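## Task

A mug sits on one of the closet's shelves. Relocate it to the third shelf counting up from the bottom, and afterwards close the closet completely. The task fails if the mug drops more than a few centimetres, is struck hard, or does not end upright. The robot itself must not tip over or finish leaning. Nothing counts as achieved if it stays in place only because the robot is holding it at the end.

## Robot and tools

ROBOT. A simulated Hello Robot Stretch 4, about 1.6 m tall, with one arm: an omni-wheel base (rim within 0.23 m of the base origin), a lift on a mast, an arm that telescopes forward, a three-joint wrist (yaw, pitch, roll) and a two-finger gripper. There is a single arm, so every joint target goes in one flat object keyed by joint name.

FRAMES. Base frame: origin on the floor below the base centre, x forward, y left, z up. hand_pose is reported in this frame and marks a point between the open fingertips; with all wrist joints at 0 its axes line up with the base frame. Its printed position may be slightly wrong. The odometry frame is the base frame where the scene began. base_odometry counts wheel rotation only, so slipping shows up as travel; heading runs -3.142 to 3.142, positive to the left.

TOOL execute_actions. Argument "actions": a list holding exactly one action, or empty (then it just reports state and images). Optional "cameras": list from head_camera, head_left_camera, head_right_camera, wrist_camera, or "all"; omitted/null means all, [] means none; the "pictures" line gives image order. An action contains "base", "joints" or both, plus optional "pace" and "contact_limits"; alternatively {"end_of_arm": "enable_torque"} by itself. Motions in one action start together and may finish at different times; no action runs past 15 s.
- base: exactly one relative command, measured from the base position in the most recent state report. {"translate_m": d} drives straight, metres, forward positive, -2 to 2. {"strafe_m": d} slides sideways, metres, left positive, -2 to 2. {"rotate_rad": d} turns in place, radians, counter-clockwise (left) positive, -3.2 to 3.2.
- joints: absolute targets (not offsets). lift_m 0 to 1.2 (±0.004); arm_m 0 to 0.55 extension (±0.004); wrist_yaw_rad -1.134 to 4.276 (0 points forward, positive left, 3.14 folded back, above 3.4 the arm may block it; ±0.02); wrist_pitch_rad -1.117 to 4.259 (0 level, 1.57 pointing down; ±0.05); wrist_roll_rad -1.117 to 4.259 (0 puts both fingers level, positive turns clockwise as seen from behind the gripper; ±0.02); gripper_m -0.038 to 0.141, the fingertip gap in metres (negative means the fingers press together; ±0.004). A joint target outside its range is clipped and run, with a note; any other out-of-range value or unknown key rejects the whole call and nothing moves.
- pace: "slow", "default", "fast" or "max"; base top speeds 0.1/0.3/0.4/0.6 m/s and 1/2/3/4 rad/s. With lift_m above 0.2 at the start of a base move, speed is reduced, down to 0.3 m/s and 1 rad/s at 1.2.
- contact_limits: only {"arm_m": x}, x from 0 (gentlest) to 0.75 (firmest), default 0.5; sets how hard the arm may push before it halts.
A joint or the base omitted from an action may still be driving toward an earlier target without the statuses showing it. If a result reports a stop, any later execute_actions, wait or finished_scene calls in that same reply are skipped.

TOOL wait: {"seconds": 0 to 10}; commands nothing, the scene continues, returns the same data as an empty action. TOOL zoom_image: {"camera": name, "region": [x0, y0, x1, y1]} in pixels of that camera's latest full image, origin top-left, at most 504 by 504. TOOL finished_scene: {"scene": n}; closes the scene irreversibly after the last command has held, reports success and gives the next task. The goal must already be met and stay met. Between calls the robot keeps holding its last command while the simulation runs.

CAMERAS. head_camera sits atop the mast, looking forward and down (rotate the base to look elsewhere). head_left_camera and head_right_camera are fisheyes beside it, looking more steeply down and showing the base and arm. wrist_camera looks along the fingers, fingertips near the bottom of its image.

READINGS. lidar_m: 12 distances in metres from the base origin, 30-degree sectors, first straight ahead then counter-clockwise (4th left, 7th behind, 10th right); "-" means nothing seen or closer than 0.25 m. It sees from roughly 0.15 m up to robot height, can miss glass, thin legs and much behind. wrist_depth_mm: 7x7 grid from top-left, median depth 100-2000 mm, "-" unknown; the robot's own body appears. turned_by_wheels vs turned_by_imu differing by over about 0.1 rad suggests a collision or slip; heading error is about their difference. base_tilt in degrees, forward and right positive, with a fixed bias up to about 1.5. motor_effort: percent of maximum, positive toward higher joint values, bracket is the peak during the last action (noisy); wheel efforts positive mean turning right. A resting effort flagged outside its range means pushing or carrying something; a load in a level gripper shifts wrist_pitch_rad effort away from 0.

STATUSES. "done" (base: wheels turned as commanded, even if slipping); "off_target" (stopped short, may still push); "contact_stop_at_<key>" (hit something; that part goes slack, a slack lift can sag, slack wheels can roll); "limit_stop_at_<name>"; "time_out"; "torque_fault" (a wrist or gripper motor went limp, e.g. gripper pressed into something or over about 2 kg held level; send enable_torque). After these, the old target is dropped. "limit_stop_at_tilt" means leaning over 6 degrees: lift, arm and wheels go slack and ignore commands until it eases. "limit_stop_at_own_body": a joint was about to hit the robot; moving away still works. Likely when pitch is below -0.2 with roll below -0.4 or above 4. on_its_own lists things not commanded this call; its "held at" is the held target, not the actual position.

GRIPPING. Command a gap smaller than the object; smaller squeezes harder and pulls it toward the wrist by up to a third of the shortfall. Readings and "done" do not prove a grasp; a firm squeeze (target 0 or more) shows in gripper_m effort. Fingertips stuck on a surface: raise the lift. To unfold at scene start, send lift_m 0.4 with wrist_yaw_rad 0 together.

AVOID. Dropping, slamming or hard pushes on objects; knocking the mug or leaving it on its side. Turning or driving with over 1 kg held and arm_m above 0.2, especially at fast paces; steady high pushes or pulls with a raised gripper or high contact limit, which can tip the robot. Loose objects may occasionally get nudged by outside forces.

Each tool is called after ">>>" as name(argument=value, ...) on one line, values as JSON.

## Session

>>> execute_actions(actions=[])

Scene clock: 0.00 s.
base_odometry: x=+0.000 y=+0.000 heading=+0.000 (m, m, rad; odometry frame)
turned_by_wheels: +0.000 (rad since the last result)
turned_by_imu: +0.000 (rad since the last result)
base_tilt: forward=+0.1 right=+0.3 (deg)
lidar_m: 2.29 2.22 2.34 2.42 1.54 1.59 1.56 1.51 1.56 1.72 1.67 1.76
base_status: not commanded
joint_positions: lift_m=+0.165 arm_m=-0.001 wrist_yaw_rad=+3.088 wrist_pitch_rad=+0.005 wrist_roll_rad=+0.001 gripper_m=+0.057
joint_status: not commanded
motor_effort: lift_m=+20 arm_m=-1 wrist_yaw_rad=+1 wrist_pitch_rad=-6 wrist_roll_rad=+1 gripper_m=+0 wheel_0=+1 wheel_1=+0 wheel_2=+1 (%)
hand_pose: x=-0.1135 y=+0.1029 z=+0.3414 quat_wxyz=(+0.027, -0.002, +0.001, +1.000) (m; base frame)
wrist_depth_mm: 137 139 1618 1921 - - - / - 139 1708 1921 - - - / 107 140 250 1921 - - 1921 / 123 141 1708 1921 - - - / 1366 1499 1618 1921 - - 1921 / 1308 1281 195 1281 195 1229 1182 / 878 798 904 109 854 788 831
pictures: head_camera, head_left_camera, head_right_camera, wrist_camera
Images, in order (width x height): head_camera 420x560, head_left_camera 420x672, head_right_camera 420x672, wrist_camera 616x392.

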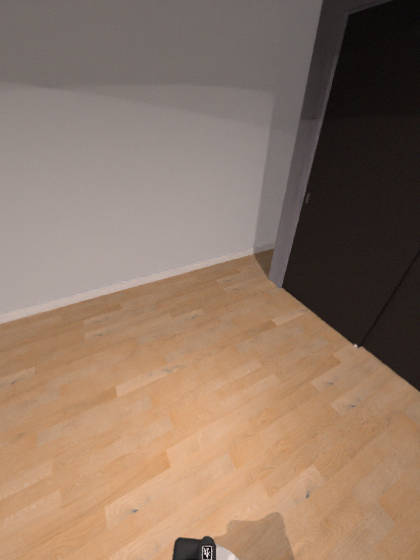

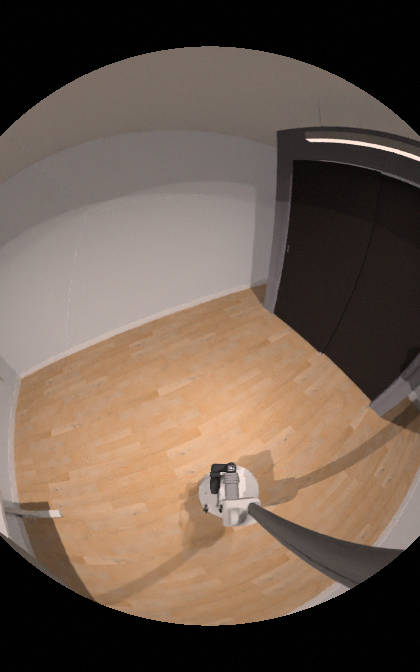

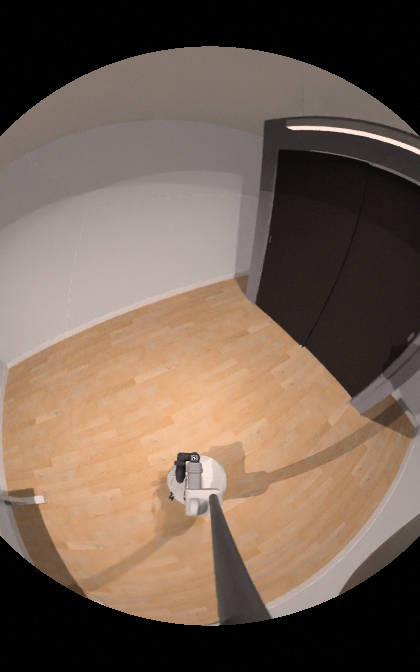

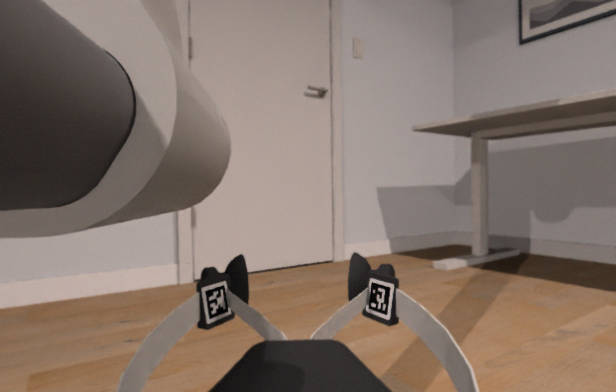

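>>> execute_actions(actions=[{"base":{"rotate_rad":-0.6},"joints":{"lift_m":0.6,"wrist_yaw_rad":0}}])

Scene clock: 5.83 s.
base_odometry: x=+0.000 y=+0.000 heading=-0.599 (m, m, rad; odometry frame)
turned_by_wheels: -0.599 (rad since the last result)
turned_by_imu: -0.603 (rad since the last result)
base_tilt: forward=+0.1 right=+0.3 (deg)
lidar_m: 1.75 2.22 2.22 2.29 2.49 1.54 1.58 1.61 1.49 1.53 2.07 1.69
base_status: done
joint_positions: lift_m=+0.600 arm_m=-0.001 wrist_yaw_rad=+0.000 wrist_pitch_rad=+0.005 wrist_roll_rad=+0.001 gripper_m=+0.057
joint_status: all done
motor_effort: lift_m=+26(26) arm_m=-1(1) wrist_yaw_rad=+0(4) wrist_pitch_rad=-6(8) wrist_roll_rad=+1(1) gripper_m=-1(2) wheel_0=+3(8) wheel_1=+3(9) wheel_2=+3(9) (%)
hand_pose: x=+0.4583 y=-0.0873 z=+0.7764 quat_wxyz=(+1.000, +0.001, +0.002, +0.000) (m; base frame)
wrist_depth_mm: - - 1756 1537 1397 1308 1229 / - - 1756 1537 1430 1336 1205 / - - 1756 1576 1464 1308 1229 / - - 1756 1537 1430 1336 1229 / - - 1808 1576 1430 1336 1229 / - - 194 1618 194 1336 1205 / 1863 1708 1708 108 1499 1336 1255
pictures: head_camera, head_left_camera, head_right_camera, wrist_camera
Images, in order (width x height): head_camera 420x560, head_left_camera 420x672, head_right_camera 420x672, wrist_camera 616x392.

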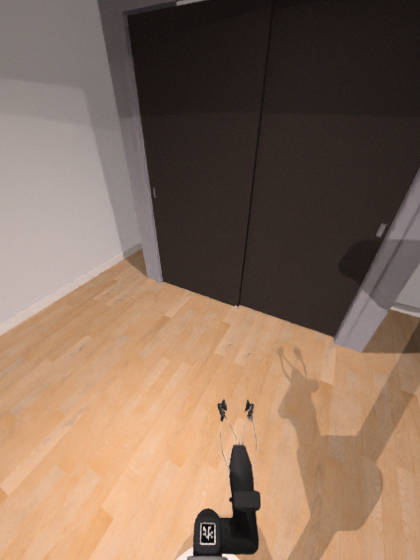

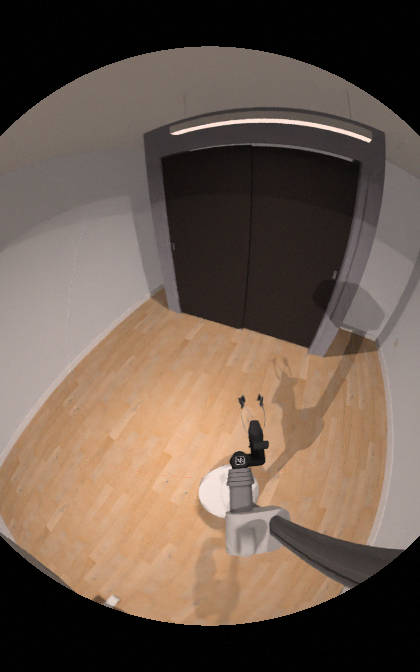

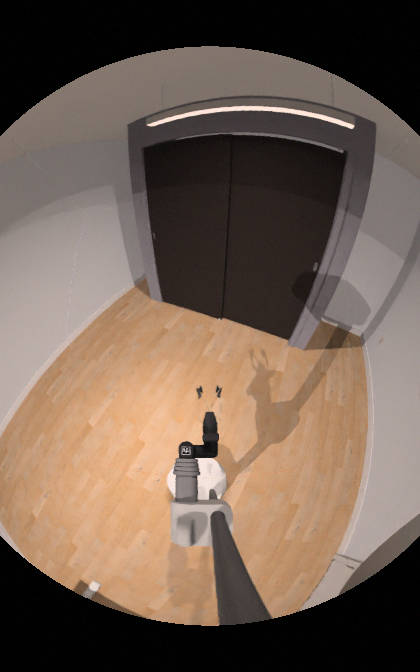

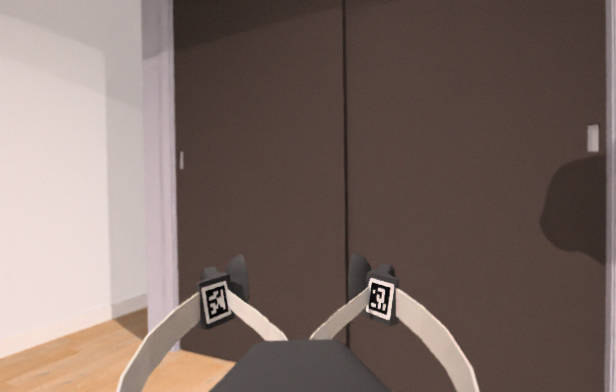

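>>> execute_actions(actions=[{"base":{"rotate_rad":-0.35}}])

Scene clock: 18.93 s.
base_odometry: x=+0.000 y=+0.000 heading=-0.949 (m, m, rad; odometry frame)
turned_by_wheels: -0.350 (rad since the last result)
turned_by_imu: -0.352 (rad since the last result)
base_tilt: forward=+0.1 right=+0.2 (deg)
lidar_m: 1.72 1.81 2.26 2.23 2.40 1.58 1.55 1.66 1.55 1.49 1.61 1.69
base_status: done
joint_positions: lift_m=+0.600 arm_m=-0.001 wrist_yaw_rad=+0.000 wrist_pitch_rad=+0.005 wrist_roll_rad=+0.001 gripper_m=+0.057
joint_status: not commanded
motor_effort: lift_m=+26(26) arm_m=-1(1) wrist_yaw_rad=+0(1) wrist_pitch_rad=-6(7) wrist_roll_rad=+1(1) gripper_m=-2(2) wheel_0=+2(7) wheel_1=+2(9) wheel_2=+1(11) (%)
hand_pose: x=+0.4583 y=-0.0874 z=+0.7764 quat_wxyz=(+1.000, +0.001, +0.002, +0.000) (m; base frame)
wrist_depth_mm: 1537 1464 1499 1464 1397 - - / 1576 1464 1537 1430 1464 - - / 1537 1499 1499 1464 1464 - - / 1576 1537 1499 1499 1464 - - / 1576 1499 1499 1537 1430 - - / 1537 1537 194 1464 195 - - / 1537 1537 1537 109 1499 1537 1708
pictures: head_camera, head_left_camera, head_right_camera, wrist_camera
Images, in order (width x height): head_camera 420x560, head_left_camera 420x672, head_right_camera 420x672, wrist_camera 616x392.

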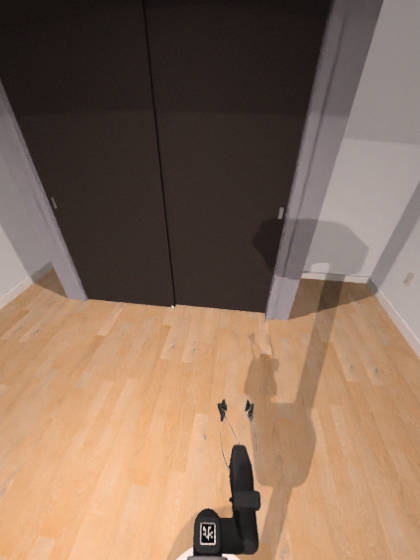

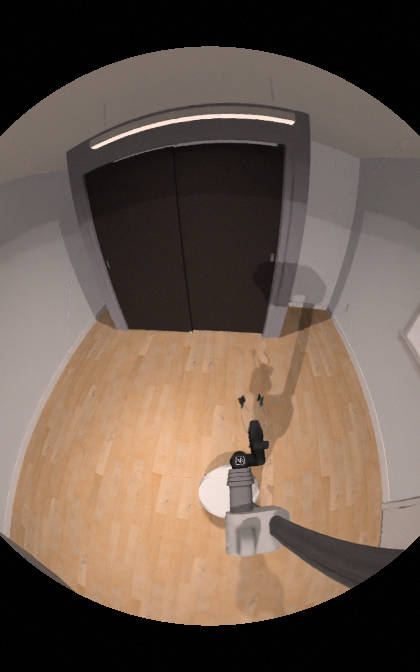

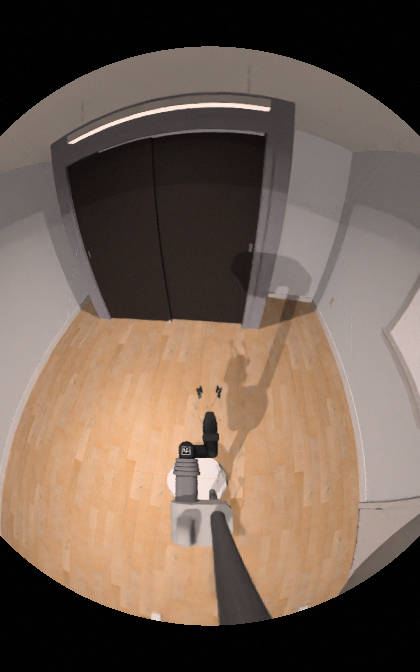

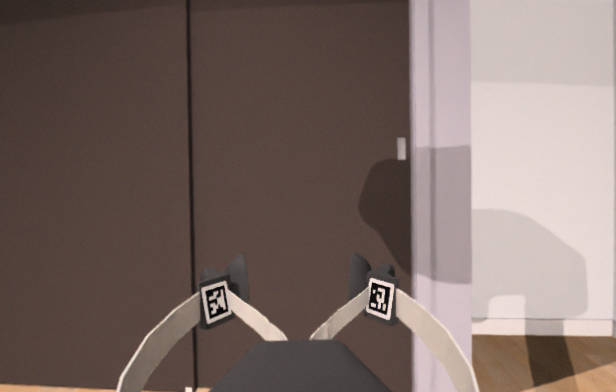

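>>> execute_actions(actions=[{"base":{"translate_m":0.95}}])

Scene clock: 26.50 s.
base_odometry: x=+0.554 y=-0.772 heading=-0.949 (m, m, rad; odometry frame)
turned_by_wheels: +0.000 (rad since the last result)
turned_by_imu: -0.001 (rad since the last result)
base_tilt: forward=+0.1 right=+0.2 (deg)
lidar_m: 0.77 0.85 1.19 2.09 2.27 3.34 3.32 2.10 1.64 1.60 0.93 0.80
base_status: done
joint_positions: lift_m=+0.600 arm_m=-0.001 wrist_yaw_rad=+0.000 wrist_pitch_rad=+0.005 wrist_roll_rad=+0.001 gripper_m=+0.057
joint_status: not commanded
motor_effort: lift_m=+24(26) arm_m=-1(1) wrist_yaw_rad=+0(0) wrist_pitch_rad=-7(6) wrist_roll_rad=+1(1) gripper_m=-1(1) wheel_0=+3(8) wheel_1=+3(5) wheel_2=-3(12) (%)
hand_pose: x=+0.4583 y=-0.0874 z=+0.7766 quat_wxyz=(+1.000, +0.001, +0.002, +0.000) (m; base frame)
wrist_depth_mm: 585 569 554 549 530 521 512 / 574 574 559 549 535 525 512 / 585 569 559 549 535 525 512 / 580 580 564 549 539 525 517 / 585 580 564 549 539 525 517 / 597 574 195 554 195 525 517 / 585 574 569 109 549 535 525
pictures: head_camera, head_left_camera, head_right_camera, wrist_camera
Images, in order (width x height): head_camera 420x560, head_left_camera 420x672, head_right_camera 420x672, wrist_camera 616x392.

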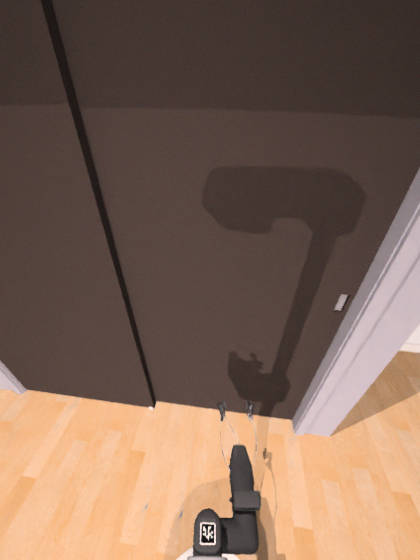

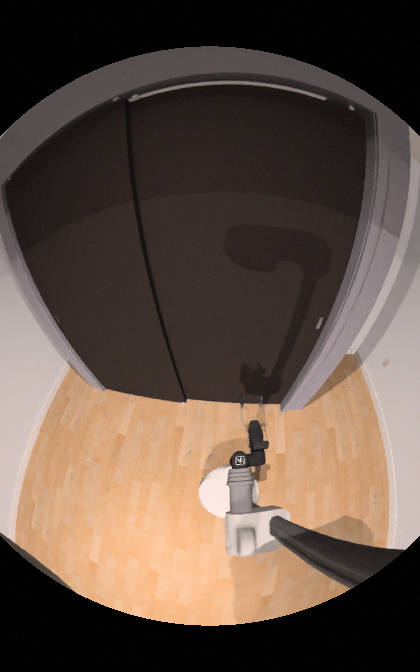

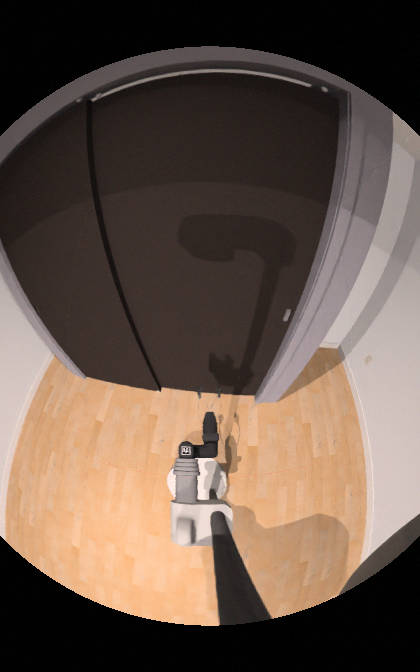

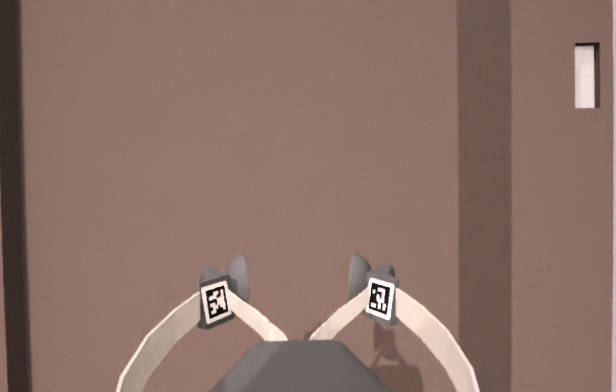

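>>> zoom_image(camera="wrist_camera", region=[500, 0, 616, 150])

Region (500, 0, 616, 150) of wrist_camera's 616x392 image, scaled by 3.360; it fills the left 390 columns of this view, and the rest is white.

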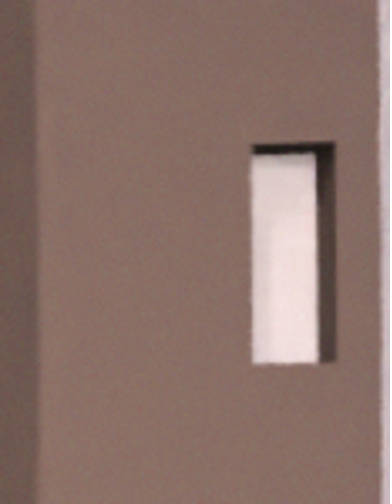

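>>> execute_actions(actions=[{"base":{"strafe_m":-0.36},"joints":{"lift_m":0.8,"wrist_roll_rad":1.57,"gripper_m":0.0}}], cameras=["wrist_camera", "head_camera"])

Scene clock: 51.70 s.
base_odometry: x=+0.261 y=-0.982 heading=-0.948 (m, m, rad; odometry frame)
turned_by_wheels: +0.000 (rad since the last result)
turned_by_imu: -0.001 (rad since the last result)
base_tilt: forward=+0.0 right=+0.2 (deg)
lidar_m: 0.68 0.80 1.12 2.46 2.67 2.61 3.34 1.67 1.25 1.25 1.38 0.66
base_status: done
joint_positions: lift_m=+0.800 arm_m=-0.001 wrist_yaw_rad=+0.000 wrist_pitch_rad=+0.005 wrist_roll_rad=+1.570 gripper_m=+0.000
joint_status: all done
motor_effort: lift_m=+25(28) arm_m=-1(1) wrist_yaw_rad=+1(1) wrist_pitch_rad=-7(6) wrist_roll_rad=+1(5) gripper_m=-2(1) wheel_0=+2(11) wheel_1=+0(11) wheel_2=+0(2) (%)
hand_pose: x=+0.4583 y=-0.0874 z=+0.9764 quat_wxyz=(+0.707, +0.707, +0.002, -0.002) (m; base frame)
wrist_depth_mm: 410 410 410 415 418 424 424 / 415 418 421 424 427 433 433 / 413 415 418 424 424 427 430 / 492 496 500 508 508 512 517 / 500 504 512 512 521 521 525 / 512 517 186 198 517 530 539 / 521 525 525 108 539 539 549
pictures: head_camera, wrist_camera
Images, in order (width x height): head_camera 420x560, wrist_camera 616x392.

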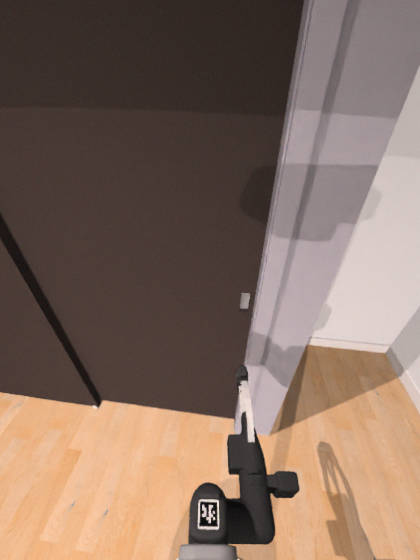

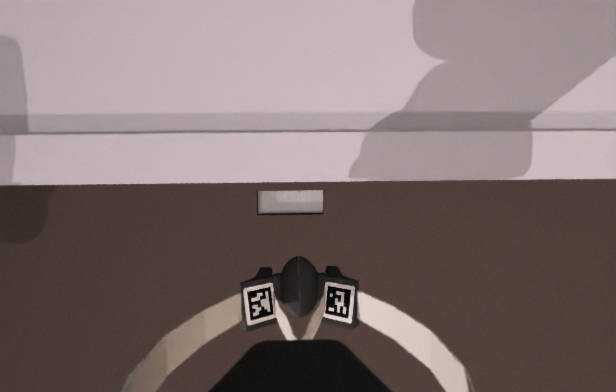

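>>> execute_actions(actions=[{"base":{"strafe_m":-0.035},"joints":{"arm_m":0.22}}], cameras=["wrist_camera"])

Scene clock: 60.23 s.
base_odometry: x=+0.233 y=-1.002 heading=-0.948 (m, m, rad; odometry frame)
turned_by_wheels: +0.000 (rad since the last result)
turned_by_imu: +0.000 (rad since the last result)
base_tilt: forward=+0.1 right=+0.2 (deg)
lidar_m: 0.66 0.80 1.11 2.50 2.70 2.61 3.35 1.62 1.22 1.20 1.34 0.68
base_status: done
joint_positions: lift_m=+0.800 arm_m=+0.219 wrist_yaw_rad=+0.000 wrist_pitch_rad=+0.005 wrist_roll_rad=+1.570 gripper_m=+0.000
joint_status: all done
motor_effort: lift_m=+26(26) arm_m=+4(6) wrist_yaw_rad=+1(2) wrist_pitch_rad=-5(8) wrist_roll_rad=+1(1) gripper_m=-4(5) wheel_0=+3(10) wheel_1=-1(8) wheel_2=+0(0) (%)
hand_pose: x=+0.6786 y=-0.0874 z=+0.9765 quat_wxyz=(+0.707, +0.707, +0.002, -0.002) (m; base frame)
wrist_depth_mm: 201 203 204 206 208 209 210 / 204 206 208 210 211 213 214 / 196 198 200 201 203 205 206 / 198 200 202 204 206 207 209 / 279 282 285 286 289 291 294 / 285 287 186 198 293 298 300 / 291 291 294 109 300 303 306
pictures: wrist_camera
Images, in order (width x height): wrist_camera 616x392.

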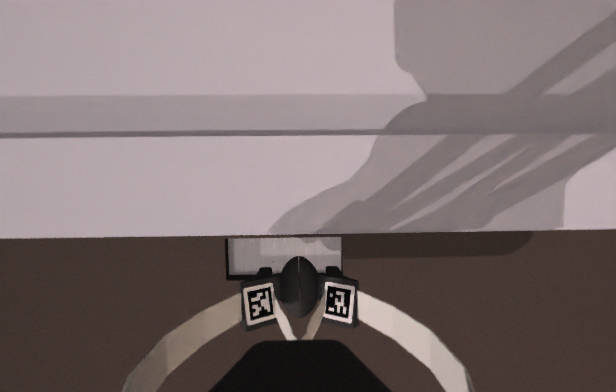

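>>> execute_actions(actions=[{"joints":{"arm_m":0.31},"contact_limits":{"arm_m":0.2},"pace":"slow"}], cameras=["wrist_camera"])

Scene clock: 65.53 s.
base_odometry: x=+0.233 y=-1.002 heading=-0.949 (m, m, rad; odometry frame)
turned_by_wheels: +0.000 (rad since the last result)
turned_by_imu: -0.001 (rad since the last result)
base_tilt: forward=+0.0 right=+0.3 (deg)
lidar_m: 0.66 0.80 1.13 2.51 2.72 2.59 3.33 1.59 1.22 1.21 1.34 0.68
base_status: not commanded
joint_positions: lift_m=+0.800 arm_m=+0.285 wrist_yaw_rad=-0.006 wrist_pitch_rad=+0.005 wrist_roll_rad=+1.570 gripper_m=+0.000
joint_status: arm_m contact_stop (moved +0.066 of +0.091)
on_its_own: arm_m is slack since a contact_stop (your +0.310 is given up); wrist_yaw_rad is at rest, and its effort (+20) is outside its rest range (-13 to +13)
motor_effort: lift_m=+26(26) arm_m=+0(16) wrist_yaw_rad=+20(29) wrist_pitch_rad=-7(7) wrist_roll_rad=+1(2) gripper_m=-2(4) wheel_0=+3(3) wheel_1=+0(1) wheel_2=-5(8) (%)
contact_limits: arm_m 0.2
hand_pose: x=+0.7440 y=-0.0893 z=+0.9764 quat_wxyz=(+0.707, +0.707, -0.001, -0.004) (m; base frame)
wrist_depth_mm: 142 143 144 145 147 147 148 / 144 145 147 148 149 150 151 / 134 135 137 138 139 140 140 / 136 137 138 139 140 142 143 / 138 140 141 142 143 144 145 / 221 223 190 203 226 230 232 / 226 224 229 109 232 235 237
pictures: wrist_camera
Images, in order (width x height): wrist_camera 616x392.

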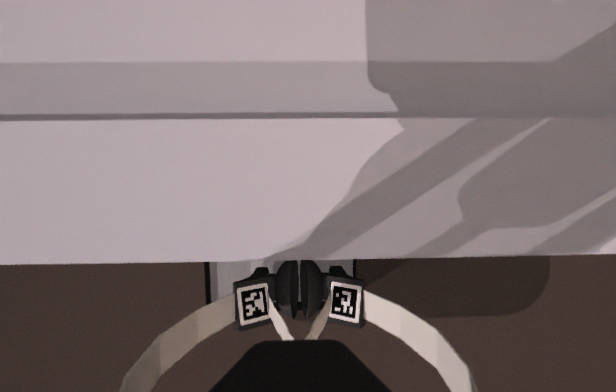

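In the pocket. Try strafing left slowly.

>>> execute_actions(actions=[{"base":{"strafe_m":0.15},"pace":"slow"}], cameras=["wrist_camera","head_camera"])

Scene clock: 71.03 s.
base_odometry: x=+0.354 y=-0.915 heading=-0.949 (m, m, rad; odometry frame)
turned_by_wheels: +0.000 (rad since the last result)
turned_by_imu: -0.001 (rad since the last result)
base_tilt: forward=+0.0 right=+0.2 (deg)
lidar_m: 0.74 0.82 1.15 2.35 2.54 3.38 2.89 1.79 1.38 1.35 1.51 0.70
base_status: done
joint_positions: lift_m=+0.800 arm_m=+0.285 wrist_yaw_rad=+0.000 wrist_pitch_rad=+0.005 wrist_roll_rad=+1.570 gripper_m=+0.000
joint_status: not commanded
on_its_own: arm_m is slack since a contact_stop (your +0.310 is given up)
motor_effort: lift_m=+25(25) arm_m=+0(0) wrist_yaw_rad=+2(34) wrist_pitch_rad=-6(8) wrist_roll_rad=+1(1) gripper_m=-2(5) wheel_0=-3(15) wheel_1=+2(7) wheel_2=-4(5) (%)
hand_pose: x=+0.7445 y=-0.0875 z=+0.9764 quat_wxyz=(+0.707, +0.707, +0.002, -0.002) (m; base frame)
wrist_depth_mm: 512 615 627 627 627 530 634 / 544 741 866 866 878 591 768 / 539 759 891 878 891 603 788 / 230 232 247 248 237 239 242 / 232 234 239 249 241 243 246 / 236 240 187 198 242 247 250 / 242 243 245 109 251 252 254
pictures: head_camera, wrist_camera
Images, in order (width x height): head_camera 420x560, wrist_camera 616x392.

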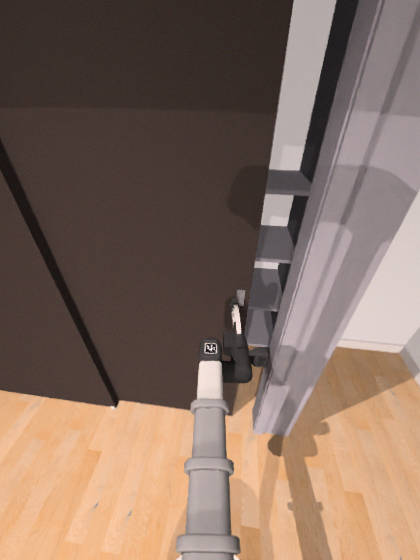

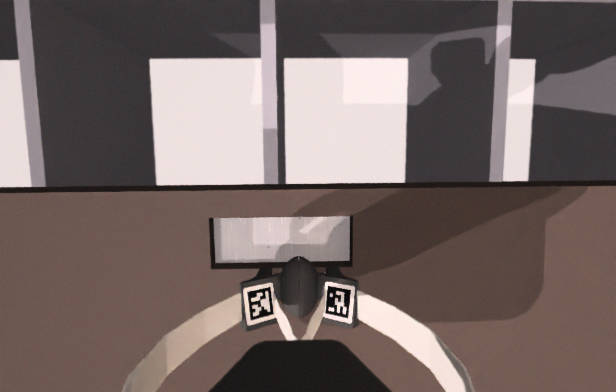

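>>> execute_actions(actions=[{"base":{"rotate_rad":-0.08},"joints":{"arm_m":0.25},"pace":"slow"}], cameras=["wrist_camera"])

Scene clock: 79.50 s.
base_odometry: x=+0.354 y=-0.915 heading=-1.028 (m, m, rad; odometry frame)
turned_by_wheels: -0.079 (rad since the last result)
turned_by_imu: -0.080 (rad since the last result)
base_tilt: forward=+0.1 right=+0.2 (deg)
lidar_m: 0.74 0.79 1.03 2.36 2.47 3.42 3.36 1.92 1.40 1.36 1.47 0.70
base_status: done
joint_positions: lift_m=+0.800 arm_m=+0.251 wrist_yaw_rad=+0.000 wrist_pitch_rad=+0.005 wrist_roll_rad=+1.570 gripper_m=+0.000
joint_status: all done
motor_effort: lift_m=+25(25) arm_m=-5(8) wrist_yaw_rad=+1(1) wrist_pitch_rad=-7(7) wrist_roll_rad=+2(1) gripper_m=-2(3) wheel_0=+4(5) wheel_1=+3(6) wheel_2=+3(6) (%)
hand_pose: x=+0.7102 y=-0.0874 z=+0.9764 quat_wxyz=(+0.707, +0.707, +0.002, -0.002) (m; base frame)
wrist_depth_mm: 188 189 191 193 194 195 197 / 238 243 248 249 251 252 254 / 917 741 931 931 931 647 778 / 917 741 931 946 946 654 778 / 569 683 931 627 788 559 723 / 268 271 187 198 278 281 282 / 272 272 276 109 279 283 286
pictures: wrist_camera
Images, in order (width x height): wrist_camera 616x392.

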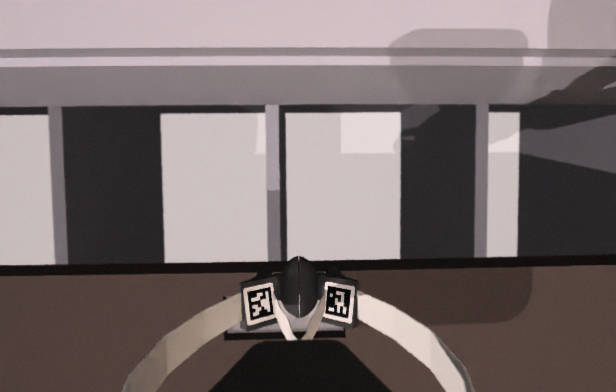

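>>> execute_actions(actions=[{"base":{"strafe_m":-0.04},"pace":"slow"}], cameras=[])

>>> execute_actions(actions=[{"joints":{"arm_m":0.38},"contact_limits":{"arm_m":0.2}}], cameras=["wrist_camera","head_camera"])

Scene clock: 86.07 s.
base_odometry: x=+0.320 y=-0.935 heading=-1.028 (m, m, rad; odometry frame)
turned_by_wheels: +0.000 (rad since the last result)
turned_by_imu: -0.001 (rad since the last result)
base_tilt: forward=+0.1 right=+0.2 (deg)
lidar_m: 0.71 0.78 1.04 2.40 2.52 3.41 3.01 1.87 1.36 1.30 1.42 0.69
base_status: done
joint_positions: lift_m=+0.800 arm_m=+0.251 wrist_yaw_rad=+0.000 wrist_pitch_rad=+0.005 wrist_roll_rad=+1.570 gripper_m=+0.000
joint_status: not commanded
motor_effort: lift_m=+26(26) arm_m=-4(5) wrist_yaw_rad=+1(1) wrist_pitch_rad=-7(8) wrist_roll_rad=+1(1) gripper_m=-3(4) wheel_0=+5(8) wheel_1=-3(7) wheel_2=+0(2) (%)
hand_pose: x=+0.7102 y=-0.0874 z=+0.9764 quat_wxyz=(+0.707, +0.707, +0.002, -0.002) (m; base frame)
wrist_depth_mm: 187 189 190 191 193 195 196 / 188 189 191 192 194 195 196 / 203 210 216 222 229 233 466 / 917 741 931 946 931 647 778 / 931 750 946 960 946 654 778 / 535 647 187 198 277 306 304 / 271 272 274 109 281 282 285
pictures: none
No camera images: the call's "cameras" was empty. Leave "cameras" out to get every camera's image.

Scene clock: 87.50 s.
base_odometry: x=+0.320 y=-0.935 heading=-1.028 (m, m, rad; odometry frame)
turned_by_wheels: +0.000 (rad since the last result)
turned_by_imu: +0.000 (rad since the last result)
base_tilt: forward=+0.1 right=+0.2 (deg)
lidar_m: 0.70 0.79 1.04 2.39 2.52 3.43 3.04 1.88 1.35 1.31 1.42 0.70
base_status: not commanded
joint_positions: lift_m=+0.800 arm_m=+0.379 wrist_yaw_rad=+0.000 wrist_pitch_rad=+0.005 wrist_roll_rad=+1.570 gripper_m=+0.000
joint_status: all done
motor_effort: lift_m=+25(26) arm_m=+5(4) wrist_yaw_rad=+2(1) wrist_pitch_rad=-7(8) wrist_roll_rad=+1(1) gripper_m=-3(4) wheel_0=+5(5) wheel_1=-3(3) wheel_2=+0(0) (%)
contact_limits: arm_m 0.2
hand_pose: x=+0.8386 y=-0.0874 z=+0.9764 quat_wxyz=(+0.707, +0.707, +0.002, -0.002) (m; base frame)
wrist_depth_mm: - - - - - - - / 114 116 118 120 121 122 - / 462 691 809 798 809 484 723 / 480 741 809 809 820 521 750 / 484 741 820 820 831 521 750 / 480 732 186 198 715 521 759 / 477 634 820 109 842 462 723
pictures: head_camera, wrist_camera
Images, in order (width x height): head_camera 420x560, wrist_camera 616x392.

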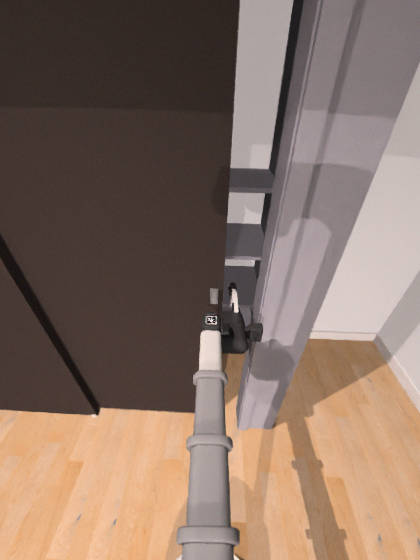

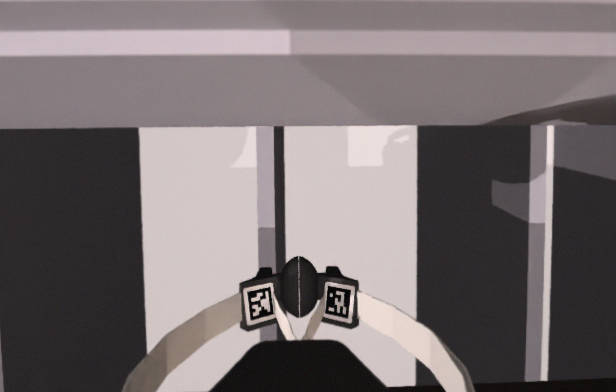

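Now push the door's edge to the left.

>>> execute_actions(actions=[{"base":{"strafe_m":0.5},"pace":"slow"}])

Scene clock: 96.43 s.
base_odometry: x=+0.749 y=-0.678 heading=-1.029 (m, m, rad; odometry frame)
turned_by_wheels: -0.001 (rad since the last result)
turned_by_imu: -0.032 (rad since the last result)
base_tilt: forward=+0.1 right=+0.3 (deg)
lidar_m: 0.74 0.73 1.00 1.89 1.96 2.69 3.38 2.62 1.90 1.82 0.96 0.94
base_status: done
joint_positions: lift_m=+0.800 arm_m=+0.381 wrist_yaw_rad=+0.002 wrist_pitch_rad=+0.004 wrist_roll_rad=+1.571 gripper_m=+0.000
joint_status: not commanded
motor_effort: lift_m=+26(26) arm_m=-3(5) wrist_yaw_rad=-4(40) wrist_pitch_rad=-7(6) wrist_roll_rad=+0(0) gripper_m=-5(7) wheel_0=-12(22) wheel_1=-1(9) wheel_2=+1(3) (%)
hand_pose: x=+0.8401 y=-0.0869 z=+0.9765 quat_wxyz=(+0.707, +0.707, +0.002, -0.001) (m; base frame)
wrist_depth_mm: 484 750 809 809 809 517 732 / 484 750 798 809 820 517 741 / 480 759 809 820 820 521 750 / 480 741 820 820 831 525 750 / 480 732 809 809 820 525 750 / 455 683 185 193 185 462 715 / 145 145 147 108 149 150 151
pictures: head_camera, head_left_camera, head_right_camera, wrist_camera
Images, in order (width x height): head_camera 420x560, head_left_camera 420x672, head_right_camera 420x672, wrist_camera 616x392.

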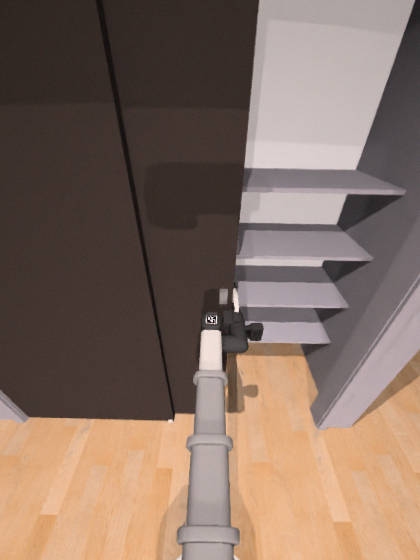

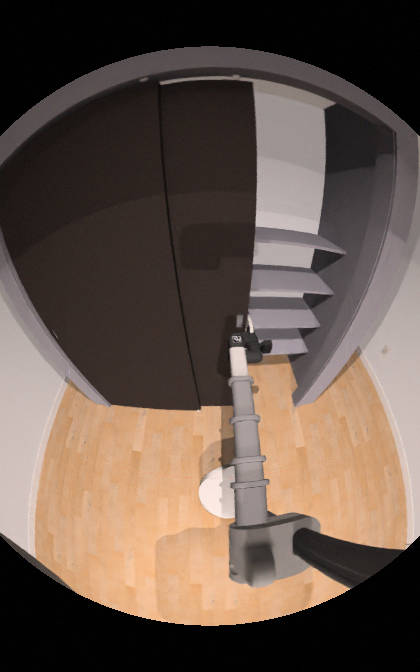

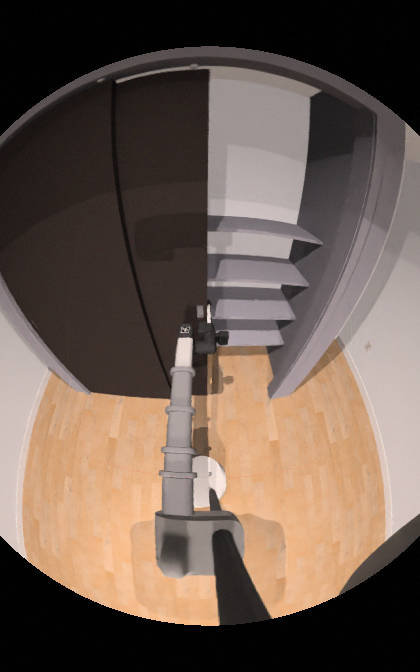

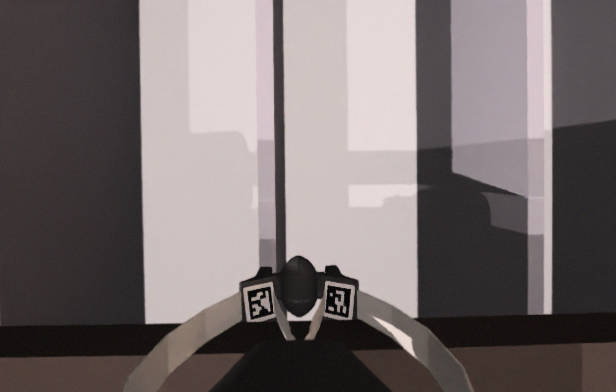

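>>> execute_actions(actions=[{"base":{"strafe_m":0.25},"pace":"slow"}], cameras=["head_camera","head_right_camera"])

Scene clock: 104.10 s.
base_odometry: x=+0.963 y=-0.549 heading=-1.031 (m, m, rad; odometry frame)
turned_by_wheels: -0.002 (rad since the last result)
turned_by_imu: -0.012 (rad since the last result)
base_tilt: forward=+0.1 right=+0.3 (deg)
lidar_m: 0.70 0.73 0.99 1.64 1.69 2.30 3.39 2.65 2.16 2.06 1.12 1.05
base_status: done
joint_positions: lift_m=+0.800 arm_m=+0.381 wrist_yaw_rad=-0.009 wrist_pitch_rad=+0.004 wrist_roll_rad=+1.570 gripper_m=+0.000
joint_status: not commanded
on_its_own: wrist_yaw_rad is at rest, and its effort (+26) is outside its rest range (-13 to +13)
motor_effort: lift_m=+26(26) arm_m=-4(3) wrist_yaw_rad=+26(26) wrist_pitch_rad=-5(6) wrist_roll_rad=-1(1) gripper_m=-4(5) wheel_0=-21(23) wheel_1=-6(7) wheel_2=-1(0) (%)
hand_pose: x=+0.8392 y=-0.0899 z=+0.9765 quat_wxyz=(+0.707, +0.707, -0.002, -0.005) (m; base frame)
wrist_depth_mm: 488 750 820 820 820 512 741 / 480 750 809 820 820 521 741 / 484 750 831 820 820 521 750 / 480 732 809 820 820 521 750 / 477 741 820 820 820 521 750 / 462 683 185 192 187 462 691 / 145 145 146 109 149 150 151
pictures: head_camera, head_right_camera
Images, in order (width x height): head_camera 420x560, head_right_camera 420x672.

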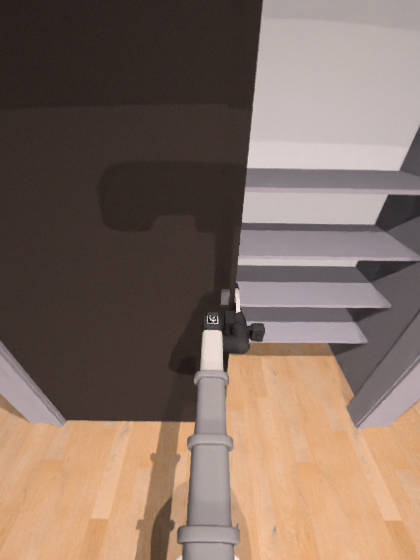

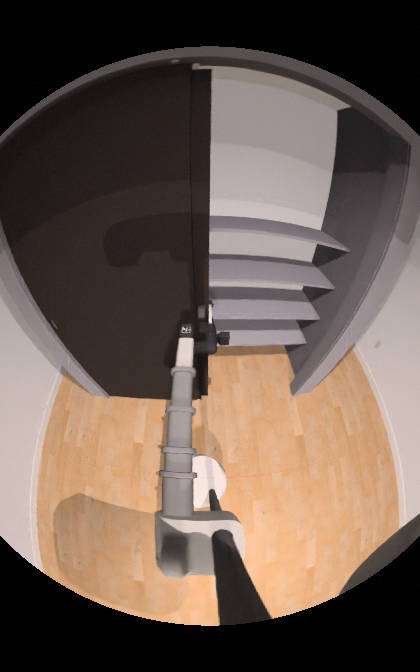

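>>> execute_actions(actions=[{"base":{"strafe_m":-0.12},"joints":{"wrist_roll_rad":0,"wrist_yaw_rad":1.0,"arm_m":0.5}}])

Scene clock: 110.33 s.
base_odometry: x=+0.860 y=-0.611 heading=-1.032 (m, m, rad; odometry frame)
turned_by_wheels: +0.000 (rad since the last result)
turned_by_imu: -0.059 (rad since the last result)
base_tilt: forward=+0.1 right=+0.2 (deg)
lidar_m: 0.71 0.70 0.94 1.77 1.79 2.35 3.35 2.63 2.06 1.95 1.04 1.04
base_status: done
joint_positions: lift_m=+0.800 arm_m=+0.500 wrist_yaw_rad=+0.996 wrist_pitch_rad=+0.005 wrist_roll_rad=+0.000 gripper_m=+0.000
joint_status: all done
on_its_own: wrist_yaw_rad is at rest, and its effort (+14) is outside its rest range (-13 to +13)
motor_effort: lift_m=+24(26) arm_m=-2(9) wrist_yaw_rad=+14(92) wrist_pitch_rad=-8(10) wrist_roll_rad=+0(23) gripper_m=-4(8) wheel_0=-3(24) wheel_1=-3(26) wheel_2=+4(24) (%)
hand_pose: x=+0.9015 y=+0.1945 z=+0.9765 quat_wxyz=(+0.879, -0.001, +0.002, +0.478) (m; base frame)
wrist_depth_mm: - 1060 668 627 627 615 554 / - 1025 960 946 798 654 554 / - 1042 1205 1025 798 647 559 / - 1042 1182 750 597 512 480 / - 1060 1205 1025 809 640 539 / - 1025 187 198 741 668 559 / - 1025 715 109 634 627 559
pictures: head_camera, head_left_camera, head_right_camera, wrist_camera
Images, in order (width x height): head_camera 420x560, head_left_camera 420x672, head_right_camera 420x672, wrist_camera 616x392.

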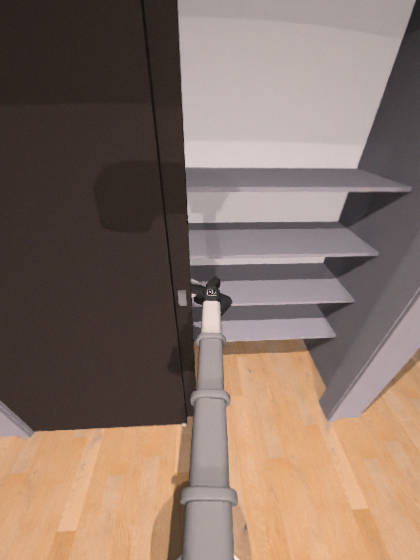

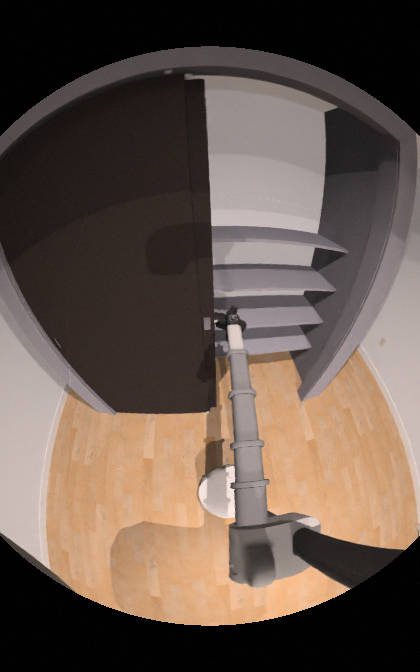

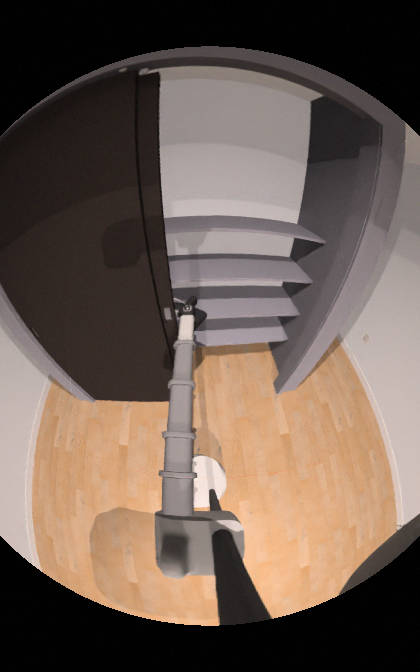

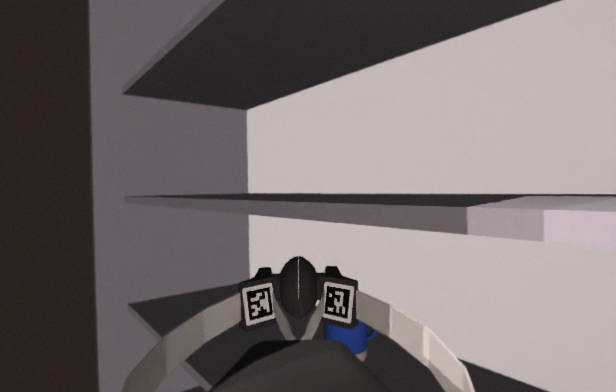

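>>> execute_actions(actions=[{"joints":{"wrist_pitch_rad":0.45}}], cameras=["wrist_camera"])

Scene clock: 121.03 s.
base_odometry: x=+0.860 y=-0.611 heading=-1.033 (m, m, rad; odometry frame)
turned_by_wheels: -0.001 (rad since the last result)
turned_by_imu: -0.004 (rad since the last result)
base_tilt: forward=+0.1 right=+0.2 (deg)
lidar_m: 0.69 0.71 0.95 1.76 1.79 2.35 3.36 2.62 2.09 1.96 1.04 1.04
base_status: not commanded
joint_positions: lift_m=+0.800 arm_m=+0.501 wrist_yaw_rad=+0.987 wrist_pitch_rad=+0.448 wrist_roll_rad=+0.001 gripper_m=+0.000
joint_status: all done
on_its_own: wrist_yaw_rad is at rest, and its effort (+38) is outside its rest range (-13 to +13)
motor_effort: lift_m=+23(24) arm_m=-4(4) wrist_yaw_rad=+38(38) wrist_pitch_rad=+5(18) wrist_roll_rad=+0(1) gripper_m=-6(5) wheel_0=-10(10) wheel_1=-7(7) wheel_2=+2(4) (%)
hand_pose: x=+0.8878 y=+0.1689 z=+0.8532 quat_wxyz=(+0.859, -0.105, +0.196, +0.462) (m; base frame)
wrist_depth_mm: 866 960 1098 878 683 574 512 / 904 1042 1182 976 768 634 535 / 946 1008 917 854 788 647 559 / 991 1138 683 647 654 634 569 / 1078 1138 1025 504 500 496 500 / - 1229 768 205 387 407 407 / - 1098 1098 108 377 340 340
pictures: wrist_camera
Images, in order (width x height): wrist_camera 616x392.

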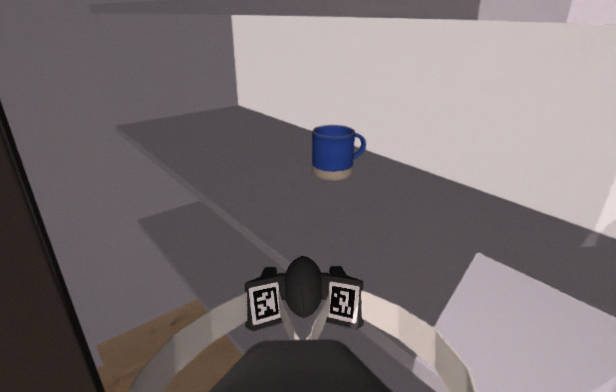

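>>> execute_actions(actions=[{"base":{"strafe_m":-0.12},"pace":"slow"}], cameras=[])

>>> execute_actions(actions=[{"joints":{"arm_m":0.1,"wrist_yaw_rad":0,"wrist_pitch_rad":0,"wrist_roll_rad":1.57}}], cameras=["wrist_camera","head_camera"])

Scene clock: 166.30 s.
base_odometry: x=+0.757 y=-0.672 heading=-1.033 (m, m, rad; odometry frame)
turned_by_wheels: +0.000 (rad since the last result)
turned_by_imu: -0.001 (rad since the last result)
base_tilt: forward=+0.1 right=+0.3 (deg)
lidar_m: 0.75 0.73 0.94 1.87 1.93 2.51 3.36 2.62 1.96 1.83 1.06 0.94
base_status: done
joint_positions: lift_m=+0.800 arm_m=+0.501 wrist_yaw_rad=+1.000 wrist_pitch_rad=+0.452 wrist_roll_rad=+0.000 gripper_m=+0.000
joint_status: not commanded
motor_effort: lift_m=+23(23) arm_m=-4(4) wrist_yaw_rad=+1(37) wrist_pitch_rad=-5(5) wrist_roll_rad=+0(1) gripper_m=-4(5) wheel_0=+4(9) wheel_1=-3(13) wheel_2=+0(3) (%)
hand_pose: x=+0.8854 y=+0.1711 z=+0.8521 quat_wxyz=(+0.855, -0.107, +0.197, +0.467) (m; base frame)
wrist_depth_mm: 946 1078 1182 931 732 609 530 / 1008 1118 1229 1008 788 640 549 / 151 1118 904 778 809 661 564 / 158 1205 723 627 634 634 574 / 167 1308 1025 508 492 492 488 / 178 1308 187 198 387 397 397 / 201 204 1160 109 668 336 334
pictures: none
No camera images: the call's "cameras" was empty. Leave "cameras" out to get every camera's image.

Scene clock: 168.60 s.
base_odometry: x=+0.757 y=-0.672 heading=-1.033 (m, m, rad; odometry frame)
turned_by_wheels: +0.000 (rad since the last result)
turned_by_imu: +0.000 (rad since the last result)
base_tilt: forward=+0.1 right=+0.2 (deg)
lidar_m: 0.78 0.73 0.93 1.87 1.92 2.51 3.35 2.60 1.96 1.81 1.07 0.97
base_status: not commanded
joint_positions: lift_m=+0.800 arm_m=+0.101 wrist_yaw_rad=+0.000 wrist_pitch_rad=+0.003 wrist_roll_rad=+1.570 gripper_m=+0.000
joint_status: all done
motor_effort: lift_m=+23(23) arm_m=-5(0) wrist_yaw_rad=+0(6) wrist_pitch_rad=-8(11) wrist_roll_rad=+1(9) gripper_m=-3(4) wheel_0=+4(4) wheel_1=-3(3) wheel_2=+0(0) (%)
hand_pose: x=+0.5602 y=-0.0874 z=+0.9773 quat_wxyz=(+0.707, +0.707, +0.001, -0.001) (m; base frame)
wrist_depth_mm: 1118 878 1118 1118 976 1078 809 / 1118 878 1138 1118 976 1118 831 / 1078 891 1098 1118 976 1118 809 / 1060 854 1098 1118 991 1118 809 / 1078 866 1098 1098 991 1042 788 / 1078 854 187 199 723 1060 788 / 1060 732 1078 108 891 1008 788
pictures: head_camera, wrist_camera
Images, in order (width x height): head_camera 420x560, wrist_camera 616x392.

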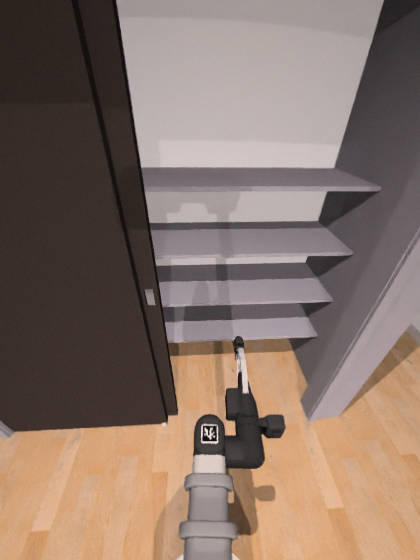

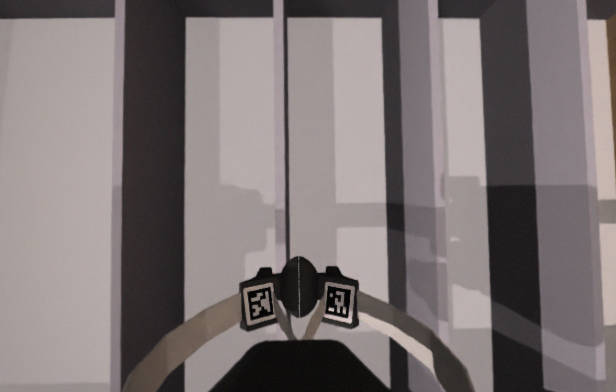

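>>> execute_actions(actions=[{"base":{"strafe_m":0.33}}], cameras=["wrist_camera"])

Scene clock: 180.50 s.
base_odometry: x=+1.040 y=-0.503 heading=-1.032 (m, m, rad; odometry frame)
turned_by_wheels: +0.000 (rad since the last result)
turned_by_imu: +0.000 (rad since the last result)
base_tilt: forward=+0.1 right=+0.2 (deg)
lidar_m: 0.67 0.70 0.93 1.53 1.58 2.05 3.39 2.63 2.34 2.17 1.20 1.05
base_status: done
joint_positions: lift_m=+0.800 arm_m=+0.101 wrist_yaw_rad=+0.000 wrist_pitch_rad=+0.003 wrist_roll_rad=+1.570 gripper_m=+0.000
joint_status: not commanded
motor_effort: lift_m=+23(23) arm_m=-5(4) wrist_yaw_rad=+0(1) wrist_pitch_rad=-7(8) wrist_roll_rad=+2(1) gripper_m=-2(3) wheel_0=-1(12) wheel_1=+2(11) wheel_2=+0(0) (%)
hand_pose: x=+0.5602 y=-0.0874 z=+0.9773 quat_wxyz=(+0.707, +0.707, +0.001, -0.001) (m; base frame)
wrist_depth_mm: 1078 878 1118 1118 991 1118 798 / 1098 891 1078 1098 991 1118 778 / 1078 809 1078 1078 976 1042 778 / 1060 691 1078 1098 788 691 421 / 410 407 410 413 415 394 384 / 357 362 187 198 366 370 370 / 357 357 357 109 368 368 370
pictures: wrist_camera
Images, in order (width x height): wrist_camera 616x392.

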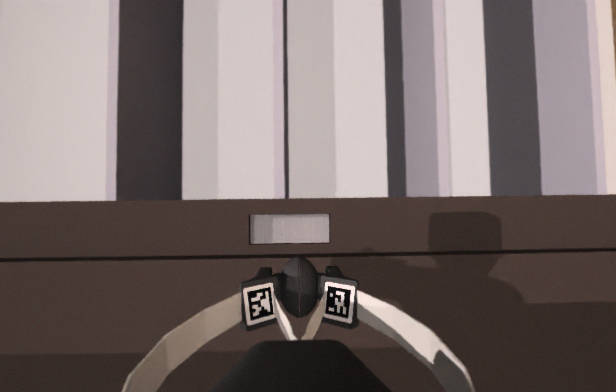

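>>> execute_actions(actions=[{"base":{"strafe_m":-0.012},"joints":{"arm_m":0.27}}], cameras=["wrist_camera"])

Scene clock: 188.13 s.
base_odometry: x=+1.030 y=-0.509 heading=-1.032 (m, m, rad; odometry frame)
turned_by_wheels: +0.000 (rad since the last result)
turned_by_imu: +0.000 (rad since the last result)
base_tilt: forward=+0.0 right=+0.2 (deg)
lidar_m: 0.68 0.71 0.91 1.55 1.60 2.08 3.38 2.64 2.30 2.16 1.19 1.06
base_status: done
joint_positions: lift_m=+0.800 arm_m=+0.269 wrist_yaw_rad=+0.000 wrist_pitch_rad=+0.002 wrist_roll_rad=+1.570 gripper_m=+0.000
joint_status: all done
motor_effort: lift_m=+23(23) arm_m=+5(7) wrist_yaw_rad=+1(2) wrist_pitch_rad=-7(9) wrist_roll_rad=+1(1) gripper_m=-3(5) wheel_0=+4(9) wheel_1=-1(8) wheel_2=+0(1) (%)
hand_pose: x=+0.7286 y=-0.0874 z=+0.9773 quat_wxyz=(+0.707, +0.707, +0.001, -0.001) (m; base frame)
wrist_depth_mm: 931 741 931 931 931 647 778 / 917 732 931 931 946 654 768 / 891 741 931 917 931 654 778 / 564 732 917 904 904 603 768 / 244 246 247 249 251 252 254 / 242 243 186 198 210 251 252 / 196 197 198 109 202 203 205
pictures: wrist_camera
Images, in order (width x height): wrist_camera 616x392.

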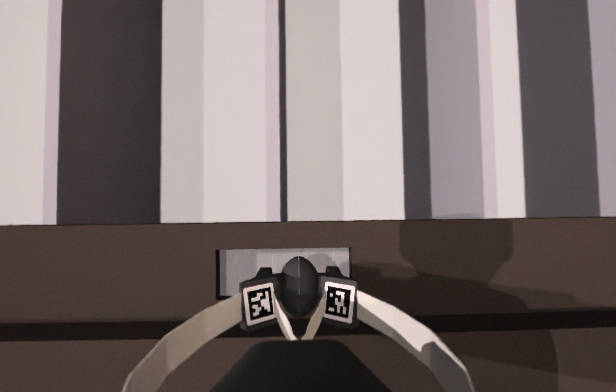

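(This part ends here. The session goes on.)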